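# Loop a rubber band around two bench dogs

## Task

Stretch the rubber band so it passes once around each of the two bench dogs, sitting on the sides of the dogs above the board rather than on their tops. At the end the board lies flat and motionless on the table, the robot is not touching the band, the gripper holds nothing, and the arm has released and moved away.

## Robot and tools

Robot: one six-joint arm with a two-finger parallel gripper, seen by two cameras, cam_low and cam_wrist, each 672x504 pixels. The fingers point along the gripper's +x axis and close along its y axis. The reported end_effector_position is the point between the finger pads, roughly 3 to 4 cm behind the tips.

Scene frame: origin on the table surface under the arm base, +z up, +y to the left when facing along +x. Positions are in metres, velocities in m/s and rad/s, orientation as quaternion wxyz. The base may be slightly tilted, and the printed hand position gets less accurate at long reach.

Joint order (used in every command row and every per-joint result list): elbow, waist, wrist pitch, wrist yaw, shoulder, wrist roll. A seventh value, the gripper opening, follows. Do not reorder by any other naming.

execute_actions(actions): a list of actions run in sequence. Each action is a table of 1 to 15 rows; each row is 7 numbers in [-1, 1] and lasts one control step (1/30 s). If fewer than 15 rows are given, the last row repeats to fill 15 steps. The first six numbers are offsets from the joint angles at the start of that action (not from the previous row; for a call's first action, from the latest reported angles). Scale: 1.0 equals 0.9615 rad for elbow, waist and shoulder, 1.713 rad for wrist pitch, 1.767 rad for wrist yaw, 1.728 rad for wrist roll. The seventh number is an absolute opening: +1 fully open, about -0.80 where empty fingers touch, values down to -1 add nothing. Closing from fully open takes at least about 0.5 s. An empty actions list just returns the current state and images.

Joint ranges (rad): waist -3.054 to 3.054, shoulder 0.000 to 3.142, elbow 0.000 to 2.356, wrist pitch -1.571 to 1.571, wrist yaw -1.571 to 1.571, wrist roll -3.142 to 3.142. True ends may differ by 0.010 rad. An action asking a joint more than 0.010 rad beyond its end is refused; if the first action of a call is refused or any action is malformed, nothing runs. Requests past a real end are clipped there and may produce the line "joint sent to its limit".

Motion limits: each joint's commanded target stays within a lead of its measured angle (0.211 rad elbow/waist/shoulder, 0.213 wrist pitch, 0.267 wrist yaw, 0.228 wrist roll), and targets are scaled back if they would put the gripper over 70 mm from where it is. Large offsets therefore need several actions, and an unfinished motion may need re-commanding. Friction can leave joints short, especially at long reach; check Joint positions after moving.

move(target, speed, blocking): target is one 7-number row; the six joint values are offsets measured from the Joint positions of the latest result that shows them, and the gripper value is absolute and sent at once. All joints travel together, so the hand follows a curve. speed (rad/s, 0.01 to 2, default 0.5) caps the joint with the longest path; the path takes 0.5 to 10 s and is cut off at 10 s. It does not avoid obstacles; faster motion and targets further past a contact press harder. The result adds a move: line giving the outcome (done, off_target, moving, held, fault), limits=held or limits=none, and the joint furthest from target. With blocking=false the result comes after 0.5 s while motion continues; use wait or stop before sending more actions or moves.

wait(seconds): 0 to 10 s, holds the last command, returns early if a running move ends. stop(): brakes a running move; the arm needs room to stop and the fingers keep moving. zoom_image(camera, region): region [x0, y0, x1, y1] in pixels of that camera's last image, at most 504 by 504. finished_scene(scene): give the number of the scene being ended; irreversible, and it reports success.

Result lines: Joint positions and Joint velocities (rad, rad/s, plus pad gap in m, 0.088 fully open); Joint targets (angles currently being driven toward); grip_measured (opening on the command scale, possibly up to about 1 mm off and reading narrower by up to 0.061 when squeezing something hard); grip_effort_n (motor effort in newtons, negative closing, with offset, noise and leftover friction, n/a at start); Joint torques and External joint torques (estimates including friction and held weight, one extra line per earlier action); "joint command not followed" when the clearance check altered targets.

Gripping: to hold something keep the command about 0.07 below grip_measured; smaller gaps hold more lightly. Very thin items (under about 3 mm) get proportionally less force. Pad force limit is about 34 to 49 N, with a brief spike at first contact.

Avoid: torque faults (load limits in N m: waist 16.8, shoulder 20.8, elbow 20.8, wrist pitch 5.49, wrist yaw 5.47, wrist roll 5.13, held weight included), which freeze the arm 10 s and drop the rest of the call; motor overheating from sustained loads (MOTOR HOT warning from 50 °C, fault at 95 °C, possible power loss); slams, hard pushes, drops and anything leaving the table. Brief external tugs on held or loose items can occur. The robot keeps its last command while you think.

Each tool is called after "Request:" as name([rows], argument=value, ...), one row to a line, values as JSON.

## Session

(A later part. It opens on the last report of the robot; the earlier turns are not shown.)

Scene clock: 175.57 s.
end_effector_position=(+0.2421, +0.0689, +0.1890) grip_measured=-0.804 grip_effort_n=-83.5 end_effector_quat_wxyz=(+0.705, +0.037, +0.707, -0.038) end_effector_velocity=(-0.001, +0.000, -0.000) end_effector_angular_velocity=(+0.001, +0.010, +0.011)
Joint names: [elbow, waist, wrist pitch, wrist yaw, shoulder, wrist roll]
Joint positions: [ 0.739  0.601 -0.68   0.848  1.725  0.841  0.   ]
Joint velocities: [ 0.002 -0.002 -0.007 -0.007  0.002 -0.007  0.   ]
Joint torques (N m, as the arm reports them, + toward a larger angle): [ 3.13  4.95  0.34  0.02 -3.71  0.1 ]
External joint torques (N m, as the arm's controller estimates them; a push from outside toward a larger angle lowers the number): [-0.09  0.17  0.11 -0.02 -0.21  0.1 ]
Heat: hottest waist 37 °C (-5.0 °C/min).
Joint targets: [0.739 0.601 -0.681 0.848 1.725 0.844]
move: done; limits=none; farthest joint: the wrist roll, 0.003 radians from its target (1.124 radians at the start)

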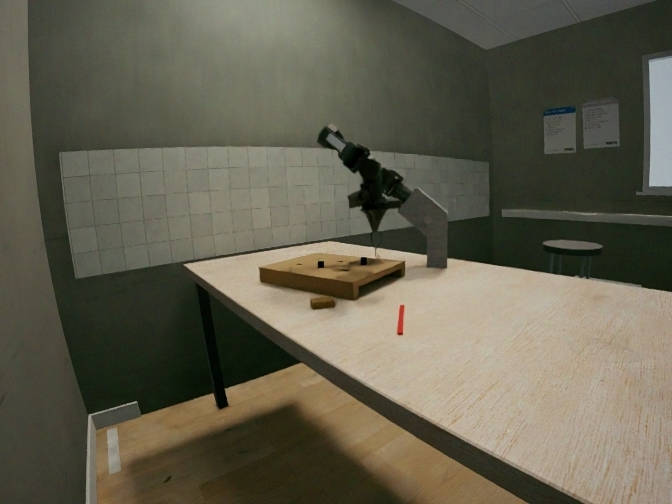

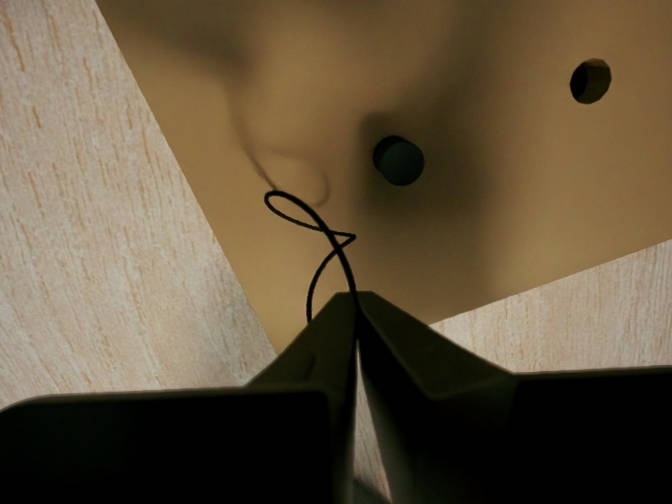

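Request:
move(target=[-0.092,-0.033,0.013,0.002,-0.103,-0.023,-1], speed=0.15)

Scene clock: 191.60 s.
end_effector_position=(+0.2316, +0.0512, +0.1866) grip_measured=-0.804 grip_effort_n=-83.5 end_effector_quat_wxyz=(+0.705, +0.040, +0.707, -0.040) end_effector_velocity=(+0.000, +0.001, +0.001) end_effector_angular_velocity=(+0.012, -0.003, -0.000)
Joint names: [elbow, waist, wrist pitch, wrist yaw, shoulder, wrist roll]
Joint positions: [ 0.66   0.574 -0.66   0.85   1.633  0.804  0.   ]
Joint velocities: [-0.002  0.002  0.007 -0.007 -0.007 -0.007  0.   ]
Joint torques (N m, as the arm reports them, + toward a larger angle): [ 2.18  4.03  0.49  0.12 -4.11 -0.04]
External joint torques (N m, as the arm's controller estimates them; a push from outside toward a larger angle lowers the number): [-1.04 -0.29  0.24  0.08 -0.93 -0.04]
Heat: hottest waist 36 °C (-4.0 °C/min).
Joint targets: [0.650 0.569 -0.658 0.852 1.626 0.801]
move: done; limits=none; farthest joint: the elbow, 0.010 radians from its target (0.088 radians at the start)

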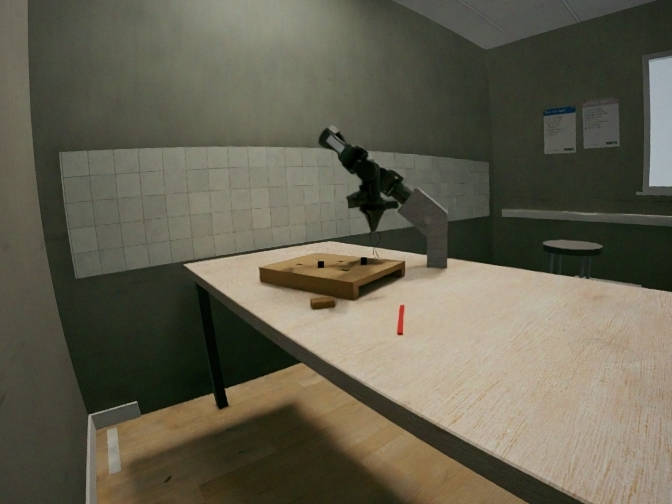

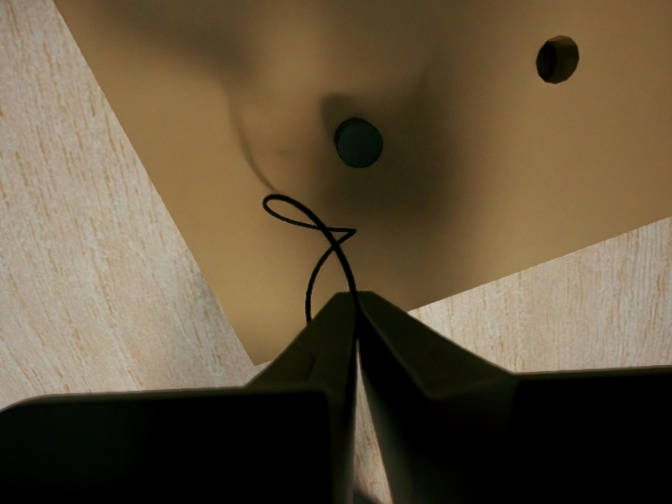

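Request:
move(target=[-0.072,-0.055,0.043,0.001,-0.052,-0.042,-1], speed=0.15)

Request:
zoom_image(camera="cam_low", region=[320,210,420,290])

Scene clock: 209.53 s.
end_effector_position=(+0.2261, +0.0417, +0.1768) grip_measured=-0.804 grip_effort_n=-83.5 end_effector_quat_wxyz=(+0.705, +0.042, +0.707, -0.040) end_effector_velocity=(-0.000, -0.001, -0.002) end_effector_angular_velocity=(+0.004, +0.008, +0.008)
Joint names: [elbow, waist, wrist pitch, wrist yaw, shoulder, wrist roll]
Joint positions: [ 0.601  0.526 -0.588  0.85   1.59   0.734  0.   ]
Joint velocities: [-0.002 -0.012  0.007 -0.007 -0.002 -0.022  0.   ]
Joint torques (N m, as the arm reports them, + toward a larger angle): [ 2.05  3.71  0.5   0.11 -3.92 -0.05]
External joint torques (N m, as the arm's controller estimates them; a push from outside toward a larger angle lowers the number): [-0.91 -0.3   0.27  0.08 -0.87 -0.06]
Heat: hottest waist 35 °C (-3.0 °C/min).
Joint targets: [0.591 0.521 -0.586 0.851 1.583 0.731]
move: done; limits=none; farthest joint: the elbow, 0.010 radians from its target (0.070 radians at the start)

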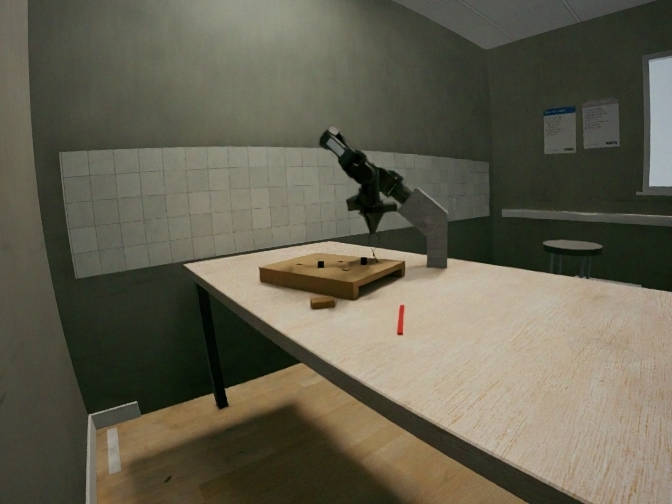

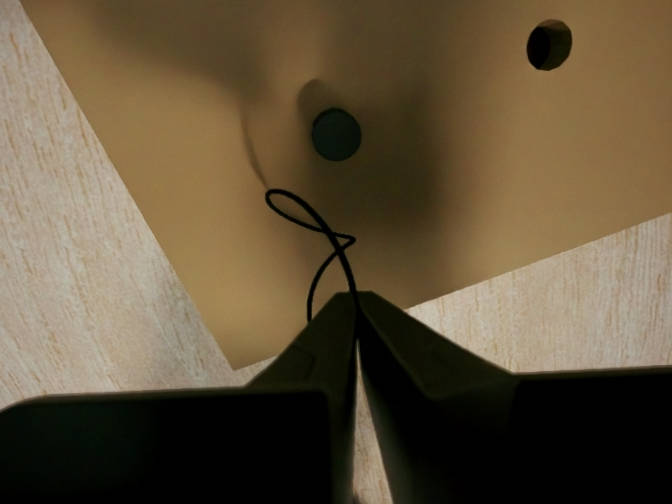

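Region (320, 210, 420, 290) of cam_low's 672x504 image, scaled by 5.040, with more detail than that image has; it fills the top 403 rows of this view, and the rest is white.

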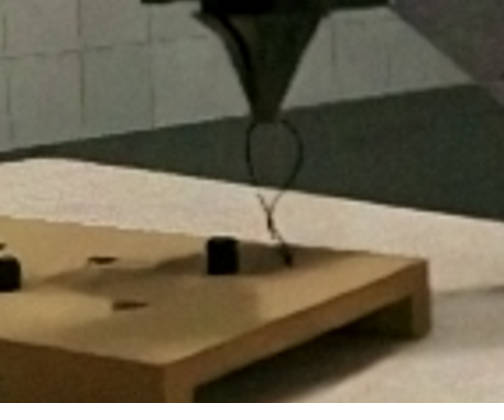

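Request:
move(target=[0.121,-0.151,-0.005,-0.006,-0.07,-0.122,-1], speed=0.12)

Request:
zoom_image(camera="cam_low", region=[300,210,400,290])

Scene clock: 232.20 s.
end_effector_position=(+0.2691, +0.0142, +0.1749) grip_measured=-0.804 grip_effort_n=-83.5 end_effector_quat_wxyz=(+0.706, +0.043, +0.706, -0.042) end_effector_velocity=(+0.002, +0.001, +0.000) end_effector_angular_velocity=(+0.009, -0.003, +0.011)
Joint names: [elbow, waist, wrist pitch, wrist yaw, shoulder, wrist roll]
Joint positions: [ 0.71   0.385 -0.595  0.841  1.531  0.525  0.   ]
Joint velocities: [ 0.002 -0.002  0.007 -0.007 -0.002 -0.022  0.   ]
Joint torques (N m, as the arm reports them, + toward a larger angle): [ 3.81  3.92  0.23 -0.08 -4.74 -0.05]
External joint torques (N m, as the arm's controller estimates them; a push from outside toward a larger angle lowers the number): [ 0.72 -0.3  -0.02 -0.1  -1.09 -0.05]
Heat: hottest waist 34 °C (-3.0 °C/min).
Joint targets: [0.718 0.380 -0.597 0.839 1.523 0.523]
move: done; limits=none; farthest joint: the shoulder, 0.008 radians from its target (0.067 radians at the start)

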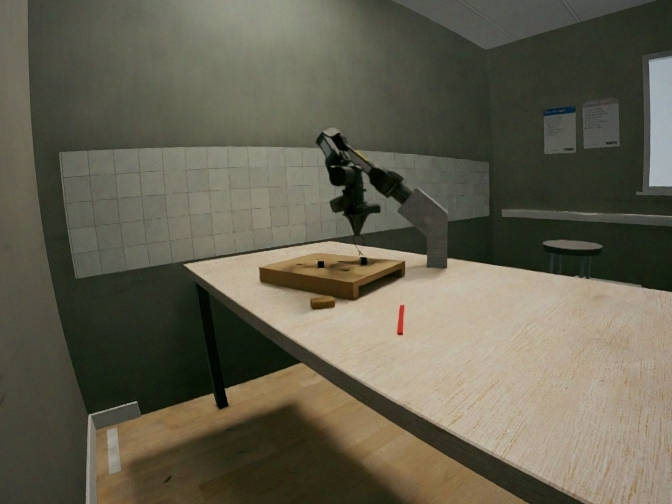

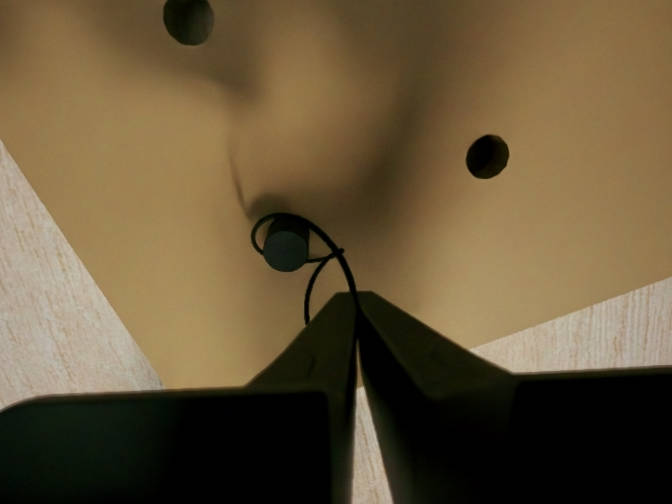

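Region (300, 210, 400, 290) of cam_low's 672x504 image, scaled by 5.040, with more detail than that image has; it fills the top 403 rows of this view, and the rest is white.

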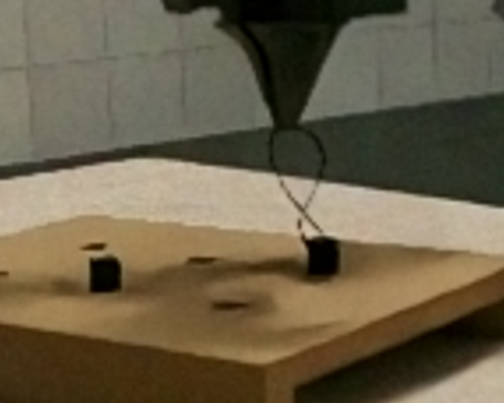

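Request:
move(target=[0.128,-0.191,0.13,-0.024,0.165,-0.803,-1], speed=0.5)

Request:
zoom_image(camera="cam_low", region=[290,210,390,290])

Scene clock: 253.67 s.
end_effector_position=(+0.3173, +0.0071, +0.1309) grip_measured=-0.804 grip_effort_n=-83.5 end_effector_quat_wxyz=(+0.620, -0.342, +0.619, +0.339) end_effector_velocity=(+0.002, +0.000, +0.000) end_effector_angular_velocity=(+0.007, -0.006, -0.003)
Joint names: [elbow, waist, wrist pitch, wrist yaw, shoulder, wrist roll]
Joint positions: [ 0.826  0.207 -0.374  0.801  1.677 -0.86   0.   ]
Joint velocities: [ 0.002 -0.002  0.007 -0.007 -0.002 -0.007  0.   ]
Joint torques (N m, as the arm reports them, + toward a larger angle): [ 3.28  4.75  0.5  -0.16 -3.63 -0.02]
External joint torques (N m, as the arm's controller estimates them; a push from outside toward a larger angle lowers the number): [ 0.65 -0.18  0.25 -0.11  1.33 -0.02]
Heat: hottest waist 34 °C (-2.0 °C/min).
Joint targets: [0.833 0.202 -0.372 0.799 1.689 -0.862]
move: off_target; limits=none; farthest joint: the shoulder, 0.013 radians from its target (0.159 radians at the start)

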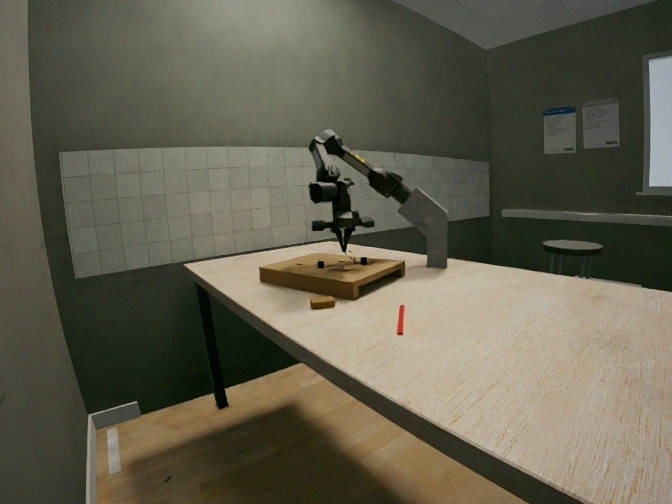

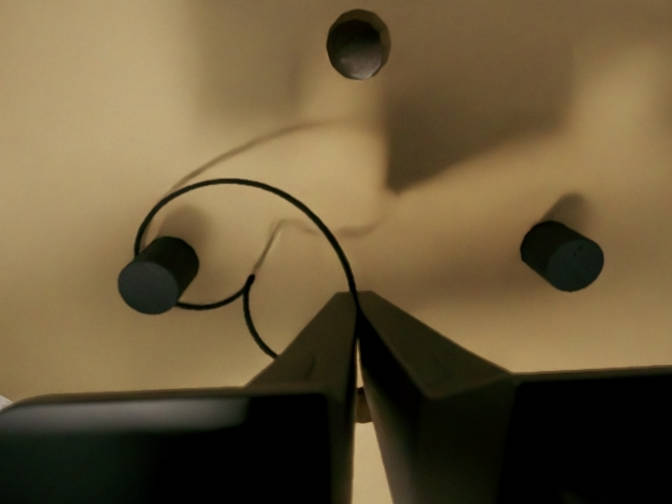

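Region (290, 210, 390, 290) of cam_low's 672x504 image, scaled by 5.040, with more detail than that image has; it fills the top 403 rows of this view, and the rest is white.

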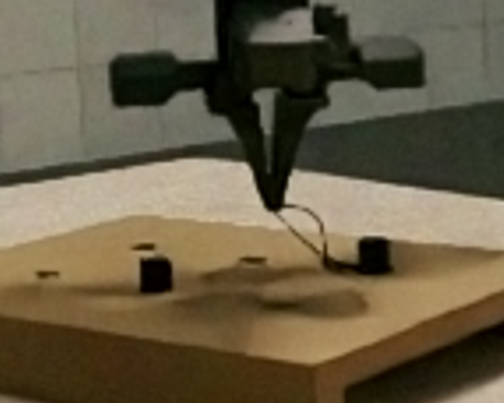

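Request:
move(target=[0.466,-0.089,-0.152,-0.0175,0.127,-0.096,-1], speed=0.4)

Request:
move(target=[-0.045,-0.078,0.088,-0.017,0.07,-0.05,-1], speed=0.2)

Scene clock: 281.50 s.
end_effector_position=(+0.4057, -0.0280, +0.1402) grip_measured=-0.804 grip_effort_n=-83.5 end_effector_quat_wxyz=(+0.602, -0.361, +0.610, +0.367) end_effector_velocity=(-0.003, -0.003, +0.000) end_effector_angular_velocity=(+0.004, +0.014, +0.026)
Joint names: [elbow, waist, wrist pitch, wrist yaw, shoulder, wrist roll]
Joint positions: [ 1.253  0.127 -0.639  0.766  1.789 -1.023  0.   ]
Joint velocities: [ 0.002 -0.007 -0.022 -0.007 -0.007 -0.022  0.   ]
Joint torques (N m, as the arm reports them, + toward a larger angle): [ 5.29  5.72  0.67  0.11 -5.76 -0.03]
External joint torques (N m, as the arm's controller estimates them; a push from outside toward a larger angle lowers the number): [ 1.97 -0.17  0.47  0.17  0.94 -0.03]
Heat: hottest waist 34 °C (-1.0 °C/min).
Joint targets: [1.274 0.121 -0.634 0.770 1.799 -1.026]
move: off_target; limits=none; farthest joint: the elbow, 0.021 radians from its target (0.448 radians at the start)

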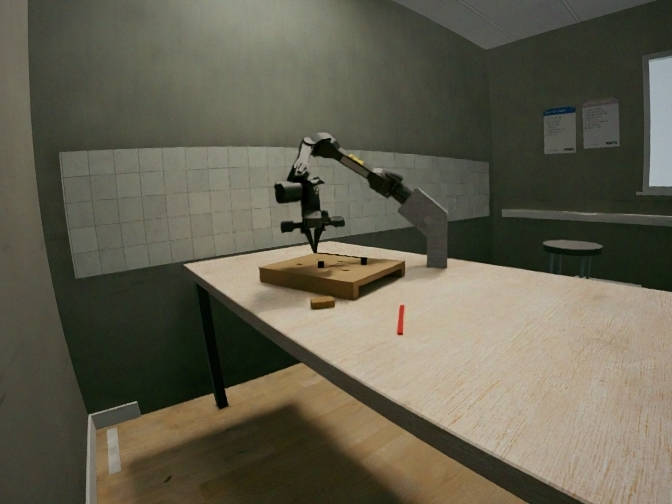

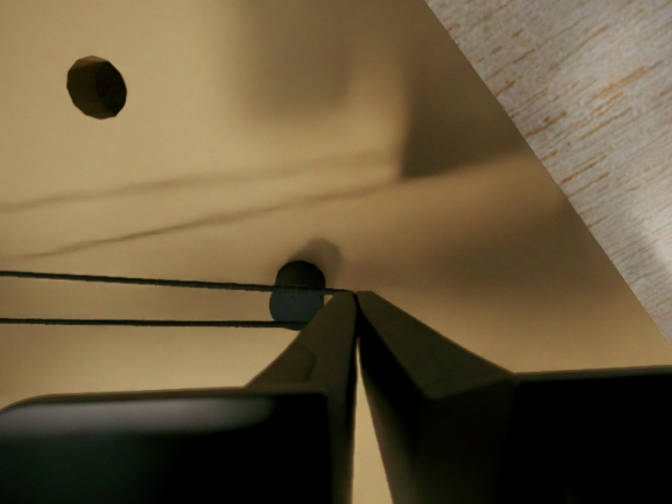

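Scene clock: 282.77 s.
end_effector_position=(+0.4016, -0.0264, +0.1042) grip_measured=-0.804 grip_effort_n=-83.5 end_effector_quat_wxyz=(+0.599, -0.360, +0.611, +0.372) end_effector_velocity=(-0.000, +0.002, +0.000) end_effector_angular_velocity=(+0.021, +0.003, +0.022)
Joint names: [elbow, waist, wrist pitch, wrist yaw, shoulder, wrist roll]
Joint positions: [ 1.212  0.058 -0.495  0.733  1.846 -1.107  0.   ]
Joint velocities: [ 0.002 -0.002 -0.007 -0.022 -0.002 -0.022  0.   ]
Joint torques (N m, as the arm reports them, + toward a larger angle): [ 2.8   5.68  0.86  0.05 -5.77 -0.01]
External joint torques (N m, as the arm's controller estimates them; a push from outside toward a larger angle lowers the number): [-0.14 -0.28  0.67  0.11  1.16 -0.01]
Heat: hottest waist 34 °C (-1.0 °C/min).
Joint targets: [1.210 0.051 -0.488 0.736 1.857 -1.110]
move: done; limits=none; farthest joint: the shoulder, 0.010 radians from its target (0.067 radians at the start)

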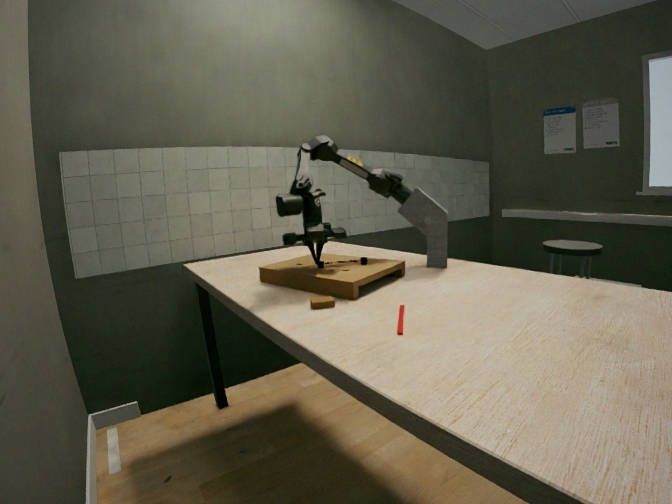

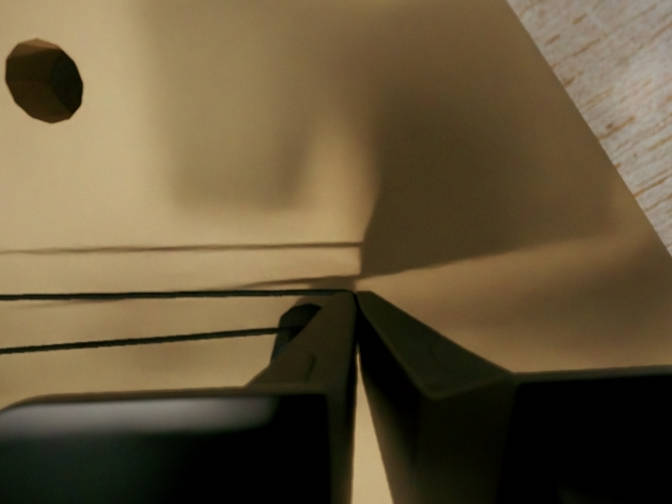

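Request:
move(target=[0.025,-0.042,-0.006,-0.009,-0.04,-0.025,-1], speed=0.1)

Scene clock: 297.93 s.
end_effector_position=(+0.4011, -0.0370, +0.1028) grip_measured=-0.804 grip_effort_n=-83.5 end_effector_quat_wxyz=(+0.596, -0.358, +0.608, +0.382) end_effector_velocity=(+0.001, +0.002, -0.000) end_effector_angular_velocity=(+0.020, -0.005, -0.015)
Joint names: [elbow, waist, wrist pitch, wrist yaw, shoulder, wrist roll]
Joint positions: [ 1.217  0.029 -0.509  0.708  1.827 -1.148  0.   ]
Joint velocities: [-0.002 -0.002  0.007 -0.022 -0.002  0.007  0.   ]
Joint torques (N m, as the arm reports them, + toward a larger angle): [ 4.67  5.05  0.56  0.25 -9.42 -0.04]
External joint torques (N m, as the arm's controller estimates them; a push from outside toward a larger angle lowers the number): [ 1.69 -0.75  0.36  0.32 -2.43 -0.04]
Heat: hottest waist 35 °C (+1.0 °C/min).
Joint targets: [1.236 0.018 -0.505 0.717 1.807 -1.151]
move: off_target; limits=none; farthest joint: the shoulder, 0.020 radians from its target (0.038 radians at the start)

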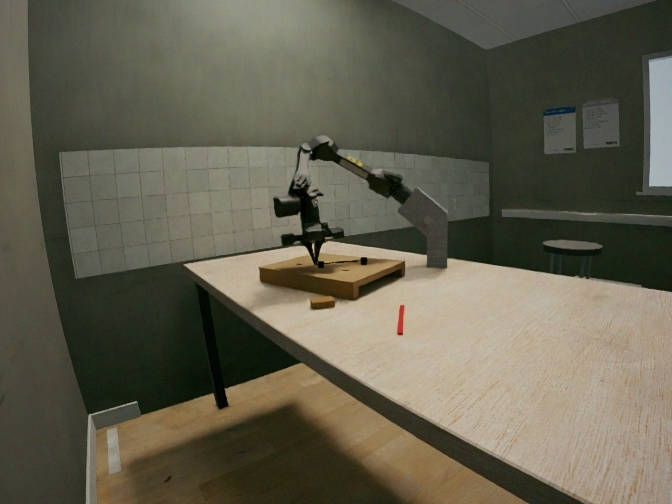

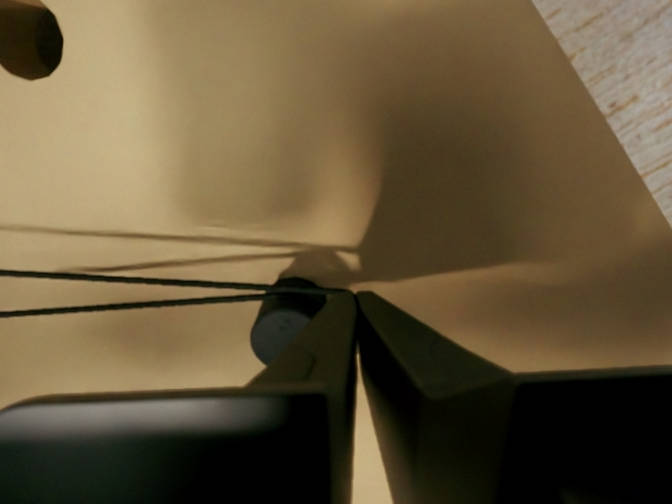

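Request:
move(target=[0.113,0.069,-0.08,0.027,-0.07,0.044,-1], speed=0.2)

Scene clock: 316.23 s.
end_effector_position=(+0.4279, -0.0504, +0.1483) grip_measured=-0.804 grip_effort_n=-83.5 end_effector_quat_wxyz=(+0.620, -0.360, +0.602, +0.351) end_effector_velocity=(-0.000, -0.001, +0.000) end_effector_angular_velocity=(+0.006, +0.003, +0.022)
Joint names: [elbow, waist, wrist pitch, wrist yaw, shoulder, wrist roll]
Joint positions: [ 1.321  0.095 -0.644  0.754  1.766 -1.074  0.   ]
Joint velocities: [ 0.002 -0.002 -0.007 -0.007 -0.002 -0.022  0.   ]
Joint torques (N m, as the arm reports them, + toward a larger angle): [ 4.12  6.15  0.29  0.02 -8.02  0.12]
External joint torques (N m, as the arm's controller estimates them; a push from outside toward a larger angle lowers the number): [ 0.53  0.3   0.02  0.08 -1.02  0.12]
Heat: hottest shoulder 38 °C (+4.1 °C/min).
Joint targets: [1.326 0.095 -0.646 0.756 1.760 -1.072]
move: done; limits=none; farthest joint: the shoulder, 0.007 radians from its target (0.067 radians at the start)

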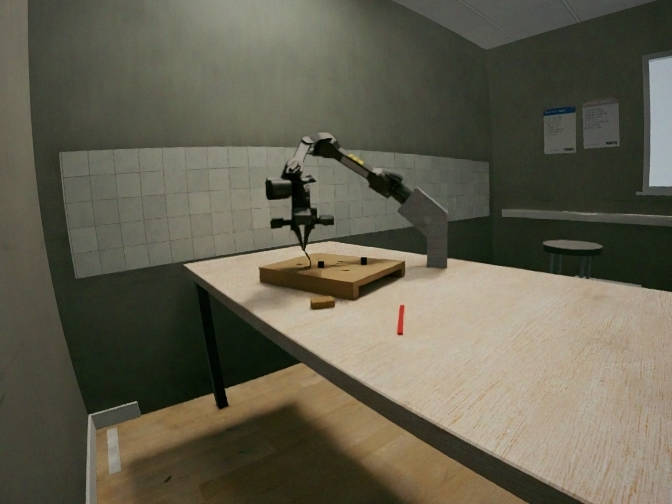

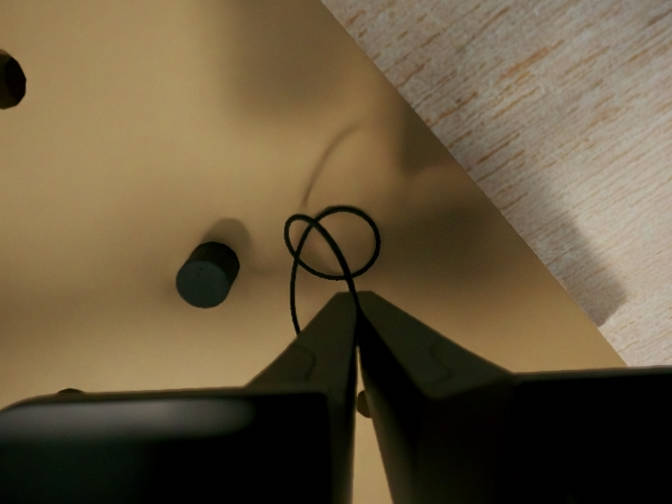

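Request:
move(target=[0,0,-0.15,0,-0.27,0,-1], speed=0.6)

Scene clock: 326.33 s.
end_effector_position=(+0.4015, -0.1097, +0.2113) grip_measured=-0.804 grip_effort_n=-83.5 end_effector_quat_wxyz=(+0.618, -0.360, +0.603, +0.353) end_effector_velocity=(-0.005, -0.002, -0.000) end_effector_angular_velocity=(-0.009, +0.018, +0.035)
Joint names: [elbow, waist, wrist pitch, wrist yaw, shoulder, wrist roll]
Joint positions: [ 1.321  0.096 -0.899  0.754  1.517 -1.074  0.   ]
Joint velocities: [-0.002 -0.002 -0.022  0.007 -0.002 -0.022  0.   ]
Joint torques (N m, as the arm reports them, + toward a larger angle): [ 3.97  4.79  0.25 -0.07 -7.55  0.04]
External joint torques (N m, as the arm's controller estimates them; a push from outside toward a larger angle lowers the number): [-0.06  0.16  0.   -0.01 -1.33  0.04]
Heat: hottest shoulder 38 °C (+4.0 °C/min).
Joint targets: [1.321 0.095 -0.901 0.754 1.507 -1.074]
move: off_target; limits=none; farthest joint: the shoulder, 0.011 radians from its target (0.260 radians at the start)

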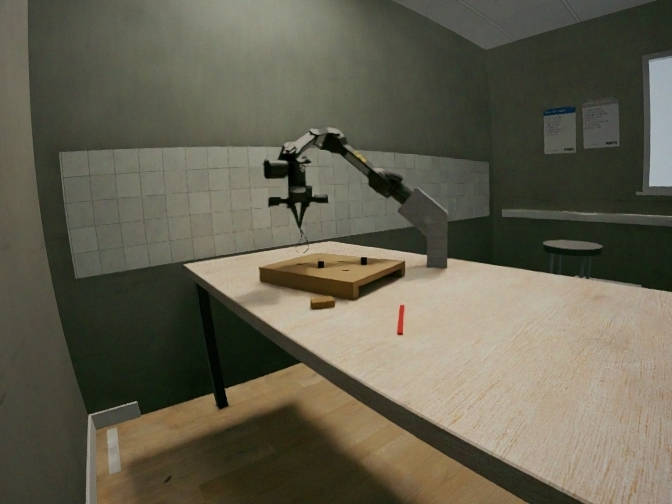

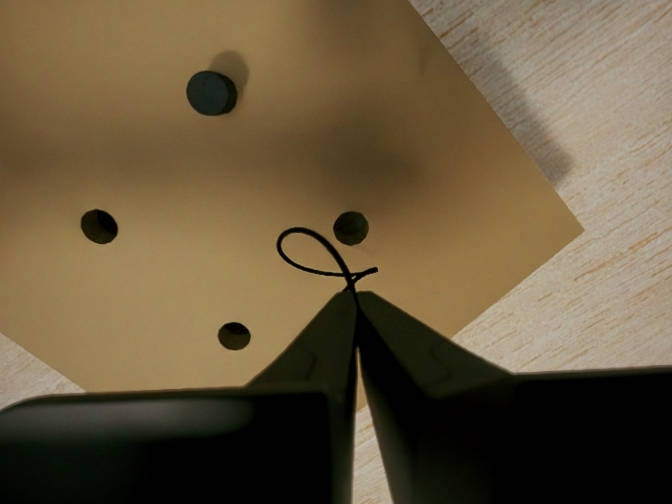

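Request:
move(target=[-0.368,0.78,-0.155,0.025,0.22,0.97,-1], speed=0.9)

Request:
move(target=[-0.4,-0.337,0.337,0.03,-0.145,0.078,-1], speed=0.4)

Scene clock: 336.13 s.
end_effector_position=(+0.2482, +0.0752, +0.2720) grip_measured=-0.804 grip_effort_n=-83.5 end_effector_quat_wxyz=(+0.691, -0.161, +0.685, +0.168) end_effector_velocity=(-0.002, -0.001, -0.001) end_effector_angular_velocity=(-0.002, +0.010, +0.011)
Joint names: [elbow, waist, wrist pitch, wrist yaw, shoulder, wrist roll]
Joint positions: [ 0.979  0.845 -1.163  0.796  1.72   0.599  0.   ]
Joint velocities: [-0.002 -0.002 -0.007 -0.007 -0.002 -0.007  0.   ]
Joint torques (N m, as the arm reports them, + toward a larger angle): [ 2.87  5.18  0.27  0.12 -2.11  0.11]
External joint torques (N m, as the arm's controller estimates them; a push from outside toward a larger angle lowers the number): [-1.29  0.32  0.    0.1   0.93  0.1 ]
Heat: hottest shoulder 38 °C (+4.0 °C/min).
Joint targets: [0.967 0.845 -1.165 0.798 1.729 0.602]
move: off_target; limits=none; farthest joint: the elbow, 0.012 radians from its target (0.354 radians at the start)

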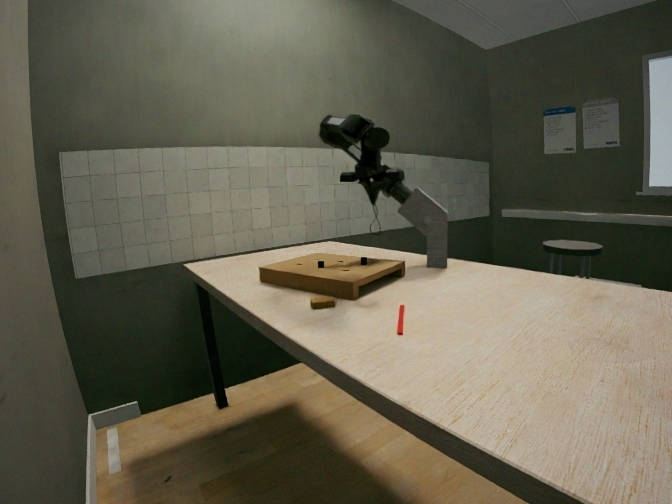

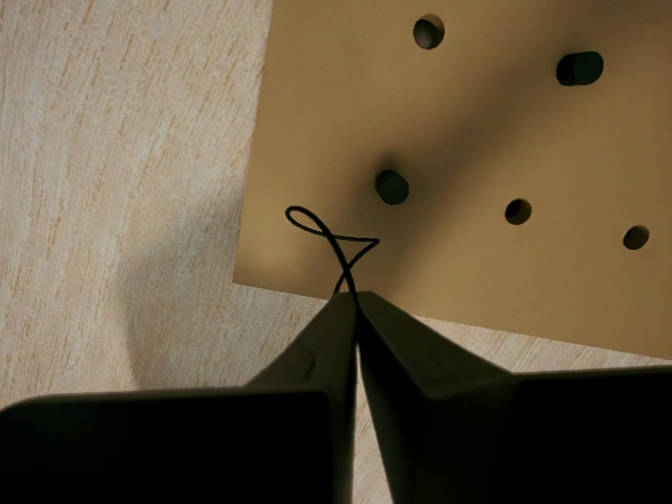

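Scene clock: 338.20 s.
end_effector_position=(+0.2277, +0.0422, +0.1776) grip_measured=-0.804 grip_effort_n=-83.5 end_effector_quat_wxyz=(+0.705, +0.045, +0.706, -0.040) end_effector_velocity=(-0.001, -0.001, -0.001) end_effector_angular_velocity=(-0.006, -0.004, +0.004)
Joint names: [elbow, waist, wrist pitch, wrist yaw, shoulder, wrist roll]
Joint positions: [ 0.605  0.526 -0.587  0.846  1.587  0.732  0.   ]
Joint velocities: [-0.007 -0.002  0.007  0.007 -0.002 -0.007  0.   ]
Joint torques (N m, as the arm reports them, + toward a larger angle): [ 2.17  3.75  0.51  0.13 -4.04  0.1 ]
External joint torques (N m, as the arm's controller estimates them; a push from outside toward a larger angle lowers the number): [-0.84 -0.29  0.27  0.09 -0.98  0.1 ]
Heat: hottest shoulder 38 °C (+4.0 °C/min).
Joint targets: [0.595 0.521 -0.585 0.849 1.580 0.734]
move: done; limits=none; farthest joint: the elbow, 0.010 radians from its target (0.385 radians at the start)

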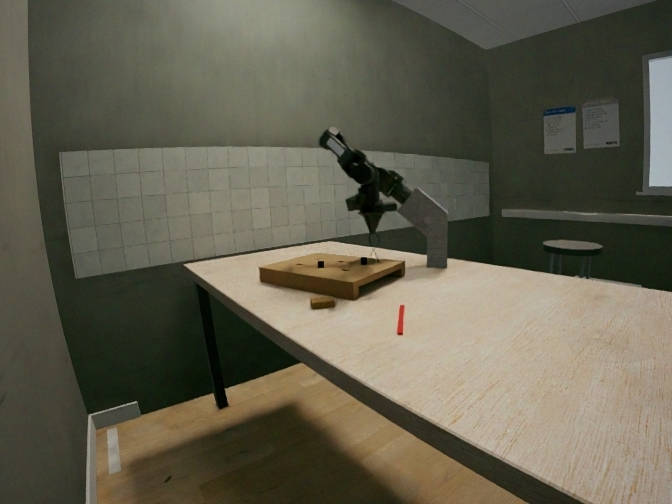

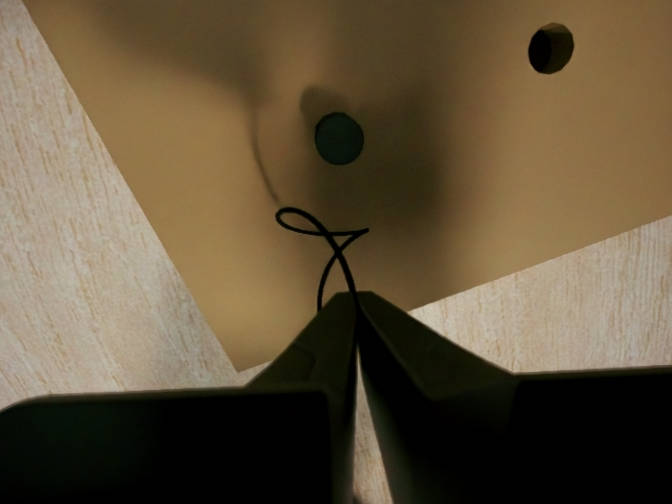

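Request:
move(target=[0.117,-0.15,-0.005,-0.004,-0.066,-0.12,-1], speed=0.12)

Scene clock: 348.43 s.
end_effector_position=(+0.2691, +0.0145, +0.1750) grip_measured=-0.804 grip_effort_n=-83.5 end_effector_quat_wxyz=(+0.706, +0.044, +0.706, -0.043) end_effector_velocity=(-0.001, -0.001, +0.000) end_effector_angular_velocity=(-0.008, +0.000, +0.014)
Joint names: [elbow, waist, wrist pitch, wrist yaw, shoulder, wrist roll]
Joint positions: [ 0.71   0.386 -0.594  0.842  1.531  0.527  0.   ]
Joint velocities: [-0.002  0.002 -0.007  0.007 -0.002 -0.007  0.   ]
Joint torques (N m, as the arm reports them, + toward a larger angle): [ 3.74  3.99  0.25 -0.06 -4.76 -0.02]
External joint torques (N m, as the arm's controller estimates them; a push from outside toward a larger angle lowers the number): [ 0.69 -0.23  0.02 -0.08 -1.09 -0.02]
Heat: hottest shoulder 36 °C (+1.0 °C/min).
Joint targets: [0.717 0.382 -0.596 0.840 1.524 0.525]
move: done; limits=none; farthest joint: the shoulder, 0.008 radians from its target (0.064 radians at the start)

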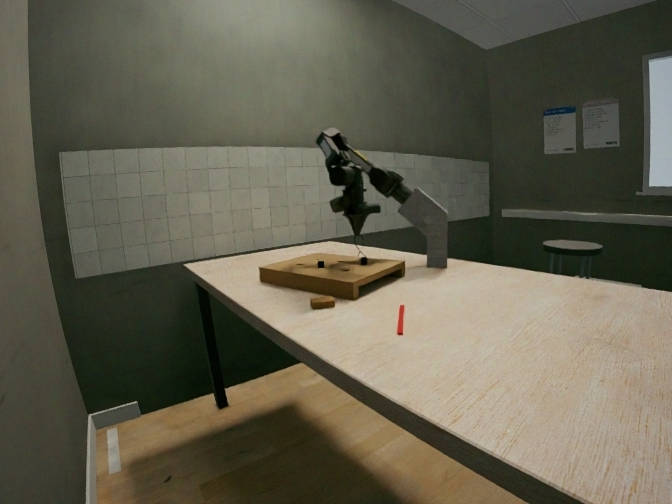

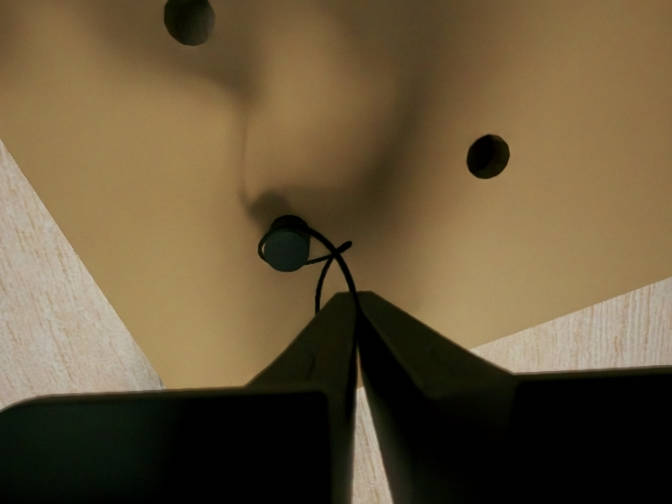

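Looks hooked. Same move as before.

Request:
move(target=[0.128,-0.191,0.13,-0.024,0.165,-0.803,-1], speed=0.6)

Scene clock: 353.90 s.
end_effector_position=(+0.3172, +0.0075, +0.1310) grip_measured=-0.804 grip_effort_n=-83.5 end_effector_quat_wxyz=(+0.621, -0.342, +0.619, +0.339) end_effector_velocity=(-0.001, +0.002, +0.000) end_effector_angular_velocity=(+0.009, -0.002, +0.007)
Joint names: [elbow, waist, wrist pitch, wrist yaw, shoulder, wrist roll]
Joint positions: [ 0.825  0.208 -0.373  0.801  1.678 -0.858  0.   ]
Joint velocities: [-0.007  0.002  0.007 -0.007 -0.002 -0.007  0.   ]
Joint torques (N m, as the arm reports them, + toward a larger angle): [ 3.21  4.67  0.51 -0.16 -3.6  -0.05]
External joint torques (N m, as the arm's controller estimates them; a push from outside toward a larger angle lowers the number): [ 0.68 -0.29  0.28 -0.1   1.33 -0.05]
Heat: hottest shoulder 36 °C (+1.0 °C/min).
Joint targets: [0.832 0.203 -0.371 0.799 1.690 -0.861]
move: off_target; limits=none; farthest joint: the shoulder, 0.012 radians from its target (0.158 radians at the start)

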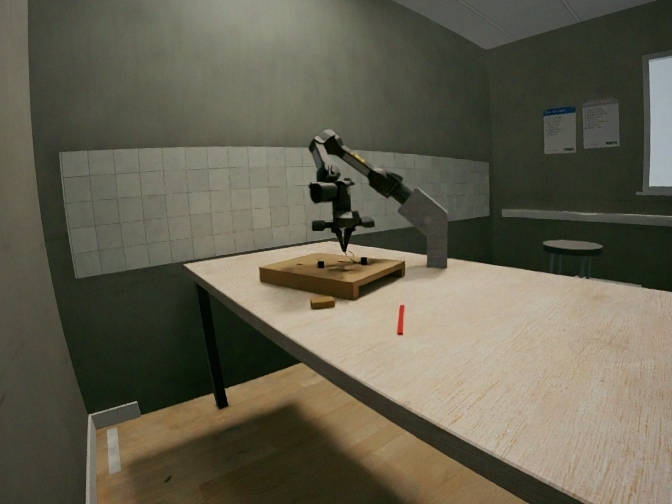

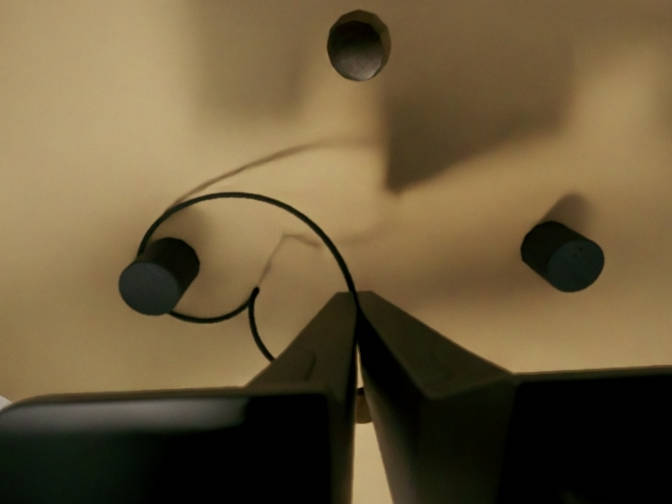

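Request:
move(target=[0.478,-0.139,-0.137,-0.029,0.106,-0.131,-1], speed=0.5)

Request:
move(target=[-0.008,-0.077,0.087,-0.018,0.075,-0.05,-1], speed=0.15)

Scene clock: 379.97 s.
end_effector_position=(+0.4114, -0.0444, +0.1349) grip_measured=-0.804 grip_effort_n=-83.5 end_effector_quat_wxyz=(+0.607, -0.359, +0.608, +0.364) end_effector_velocity=(-0.004, +0.002, +0.001) end_effector_angular_velocity=(+0.009, +0.014, +0.024)
Joint names: [elbow, waist, wrist pitch, wrist yaw, shoulder, wrist roll]
Joint positions: [ 1.262  0.08  -0.613  0.744  1.771 -1.082  0.   ]
Joint velocities: [-0.002  0.002 -0.022 -0.007 -0.002 -0.007  0.   ]
Joint torques (N m, as the arm reports them, + toward a larger angle): [ 5.53  5.52  0.77  0.18 -6.13 -0.05]
External joint torques (N m, as the arm's controller estimates them; a push from outside toward a larger angle lowers the number): [ 2.19 -0.29  0.55  0.25  0.72 -0.05]
Heat: hottest waist 35 °C (-3.0 °C/min).
Joint targets: [1.285 0.074 -0.608 0.750 1.780 -1.084]
move: off_target; limits=none; farthest joint: the elbow, 0.023 radians from its target (0.459 radians at the start)

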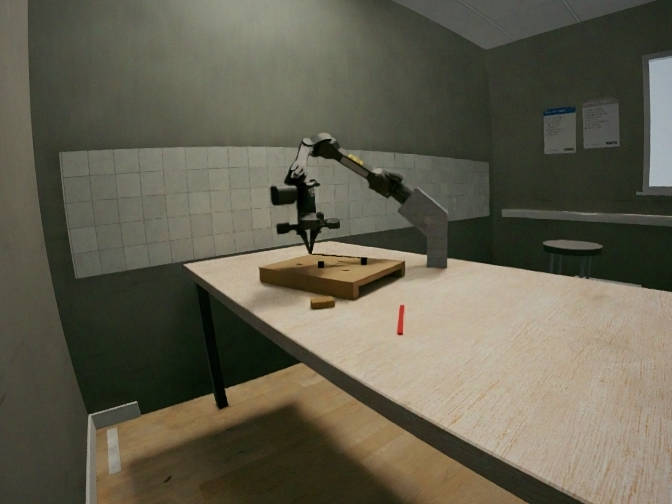

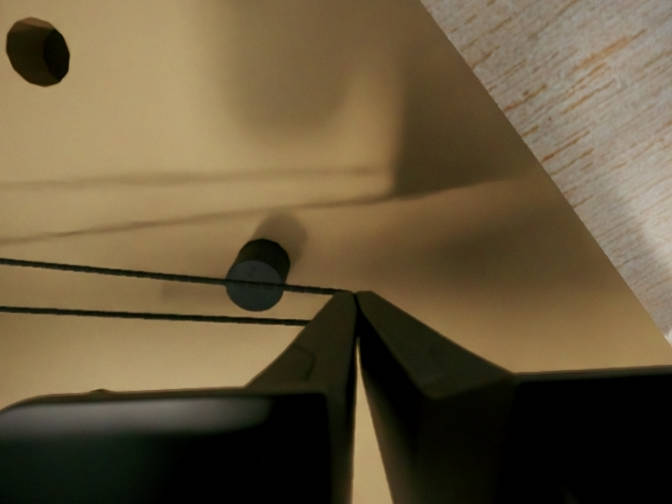

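Scene clock: 381.43 s.
end_effector_position=(+0.4171, -0.0449, +0.1020) grip_measured=-0.804 grip_effort_n=-83.5 end_effector_quat_wxyz=(+0.612, -0.358, +0.604, +0.363) end_effector_velocity=(-0.006, -0.000, -0.003) end_effector_angular_velocity=(+0.006, +0.024, +0.035)
Joint names: [elbow, waist, wrist pitch, wrist yaw, shoulder, wrist roll]
Joint positions: [ 1.252  0.015 -0.475  0.707  1.834 -1.166  0.   ]
Joint velocities: [-0.002 -0.007 -0.022 -0.007  0.002 -0.022  0.   ]
Joint torques (N m, as the arm reports them, + toward a larger angle): [ 3.22  5.33  1.14  0.13 -6.35 -0.05]
External joint torques (N m, as the arm's controller estimates them; a push from outside toward a larger angle lowers the number): [ 0.18 -0.5   0.92  0.2   0.83 -0.05]
Heat: hottest waist 35 °C (-3.0 °C/min).
Joint targets: [1.254 0.006 -0.464 0.712 1.843 -1.168]
move: off_target; limits=none; farthest joint: the wrist pitch, 0.011 radians from its target (0.149 radians at the start)

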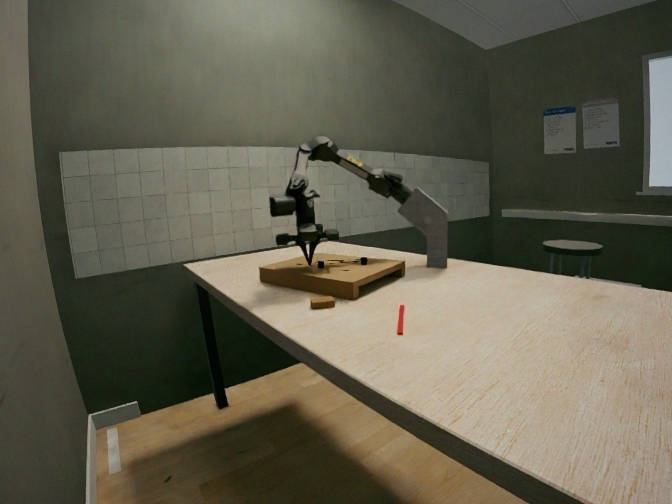

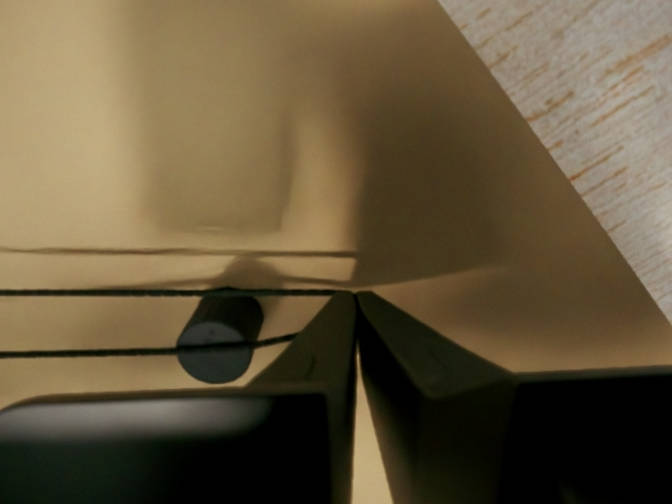

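Request:
move(target=[-0.038,-0.036,0.016,-0.007,-0.055,-0.02,-1], speed=0.1)

Scene clock: 393.80 s.
end_effector_position=(+0.4099, -0.0526, +0.1008) grip_measured=-0.804 grip_effort_n=-83.5 end_effector_quat_wxyz=(+0.612, -0.358, +0.601, +0.368) end_effector_velocity=(-0.007, -0.003, -0.002) end_effector_angular_velocity=(-0.008, +0.025, +0.035)
Joint names: [elbow, waist, wrist pitch, wrist yaw, shoulder, wrist roll]
Joint positions: [ 1.215 -0.008 -0.458  0.687  1.801 -1.198  0.   ]
Joint velocities: [-0.007 -0.007 -0.022  0.007 -0.002 -0.022  0.   ]
Joint torques (N m, as the arm reports them, + toward a larger angle): [ 2.96  4.83  1.09  0.23 -9.6  -0.05]
External joint torques (N m, as the arm's controller estimates them; a push from outside toward a larger angle lowers the number): [ 0.01 -0.74  0.88  0.3  -2.55 -0.05]
Heat: hottest waist 35 °C (-4.0 °C/min).
Joint targets: [1.216 -0.019 -0.448 0.695 1.781 -1.200]
move: off_target; limits=none; farthest joint: the shoulder, 0.020 radians from its target (0.053 radians at the start)

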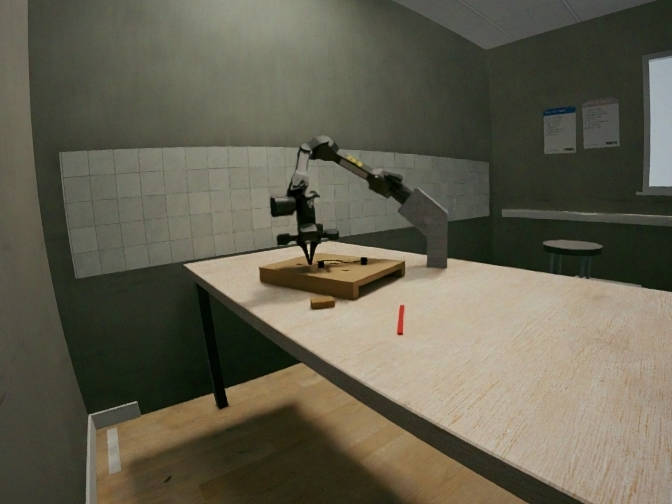

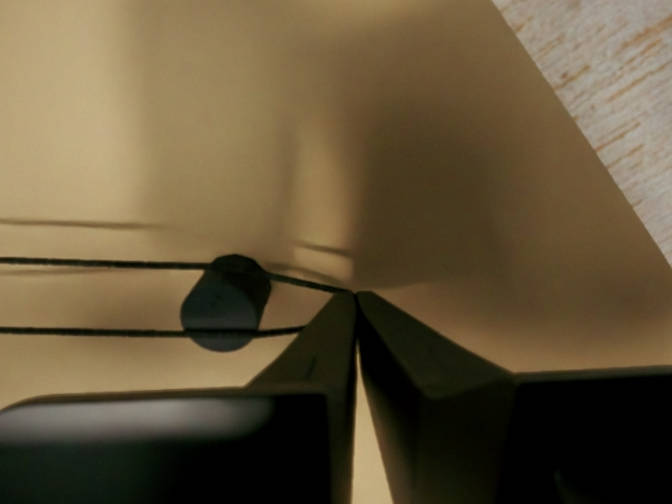

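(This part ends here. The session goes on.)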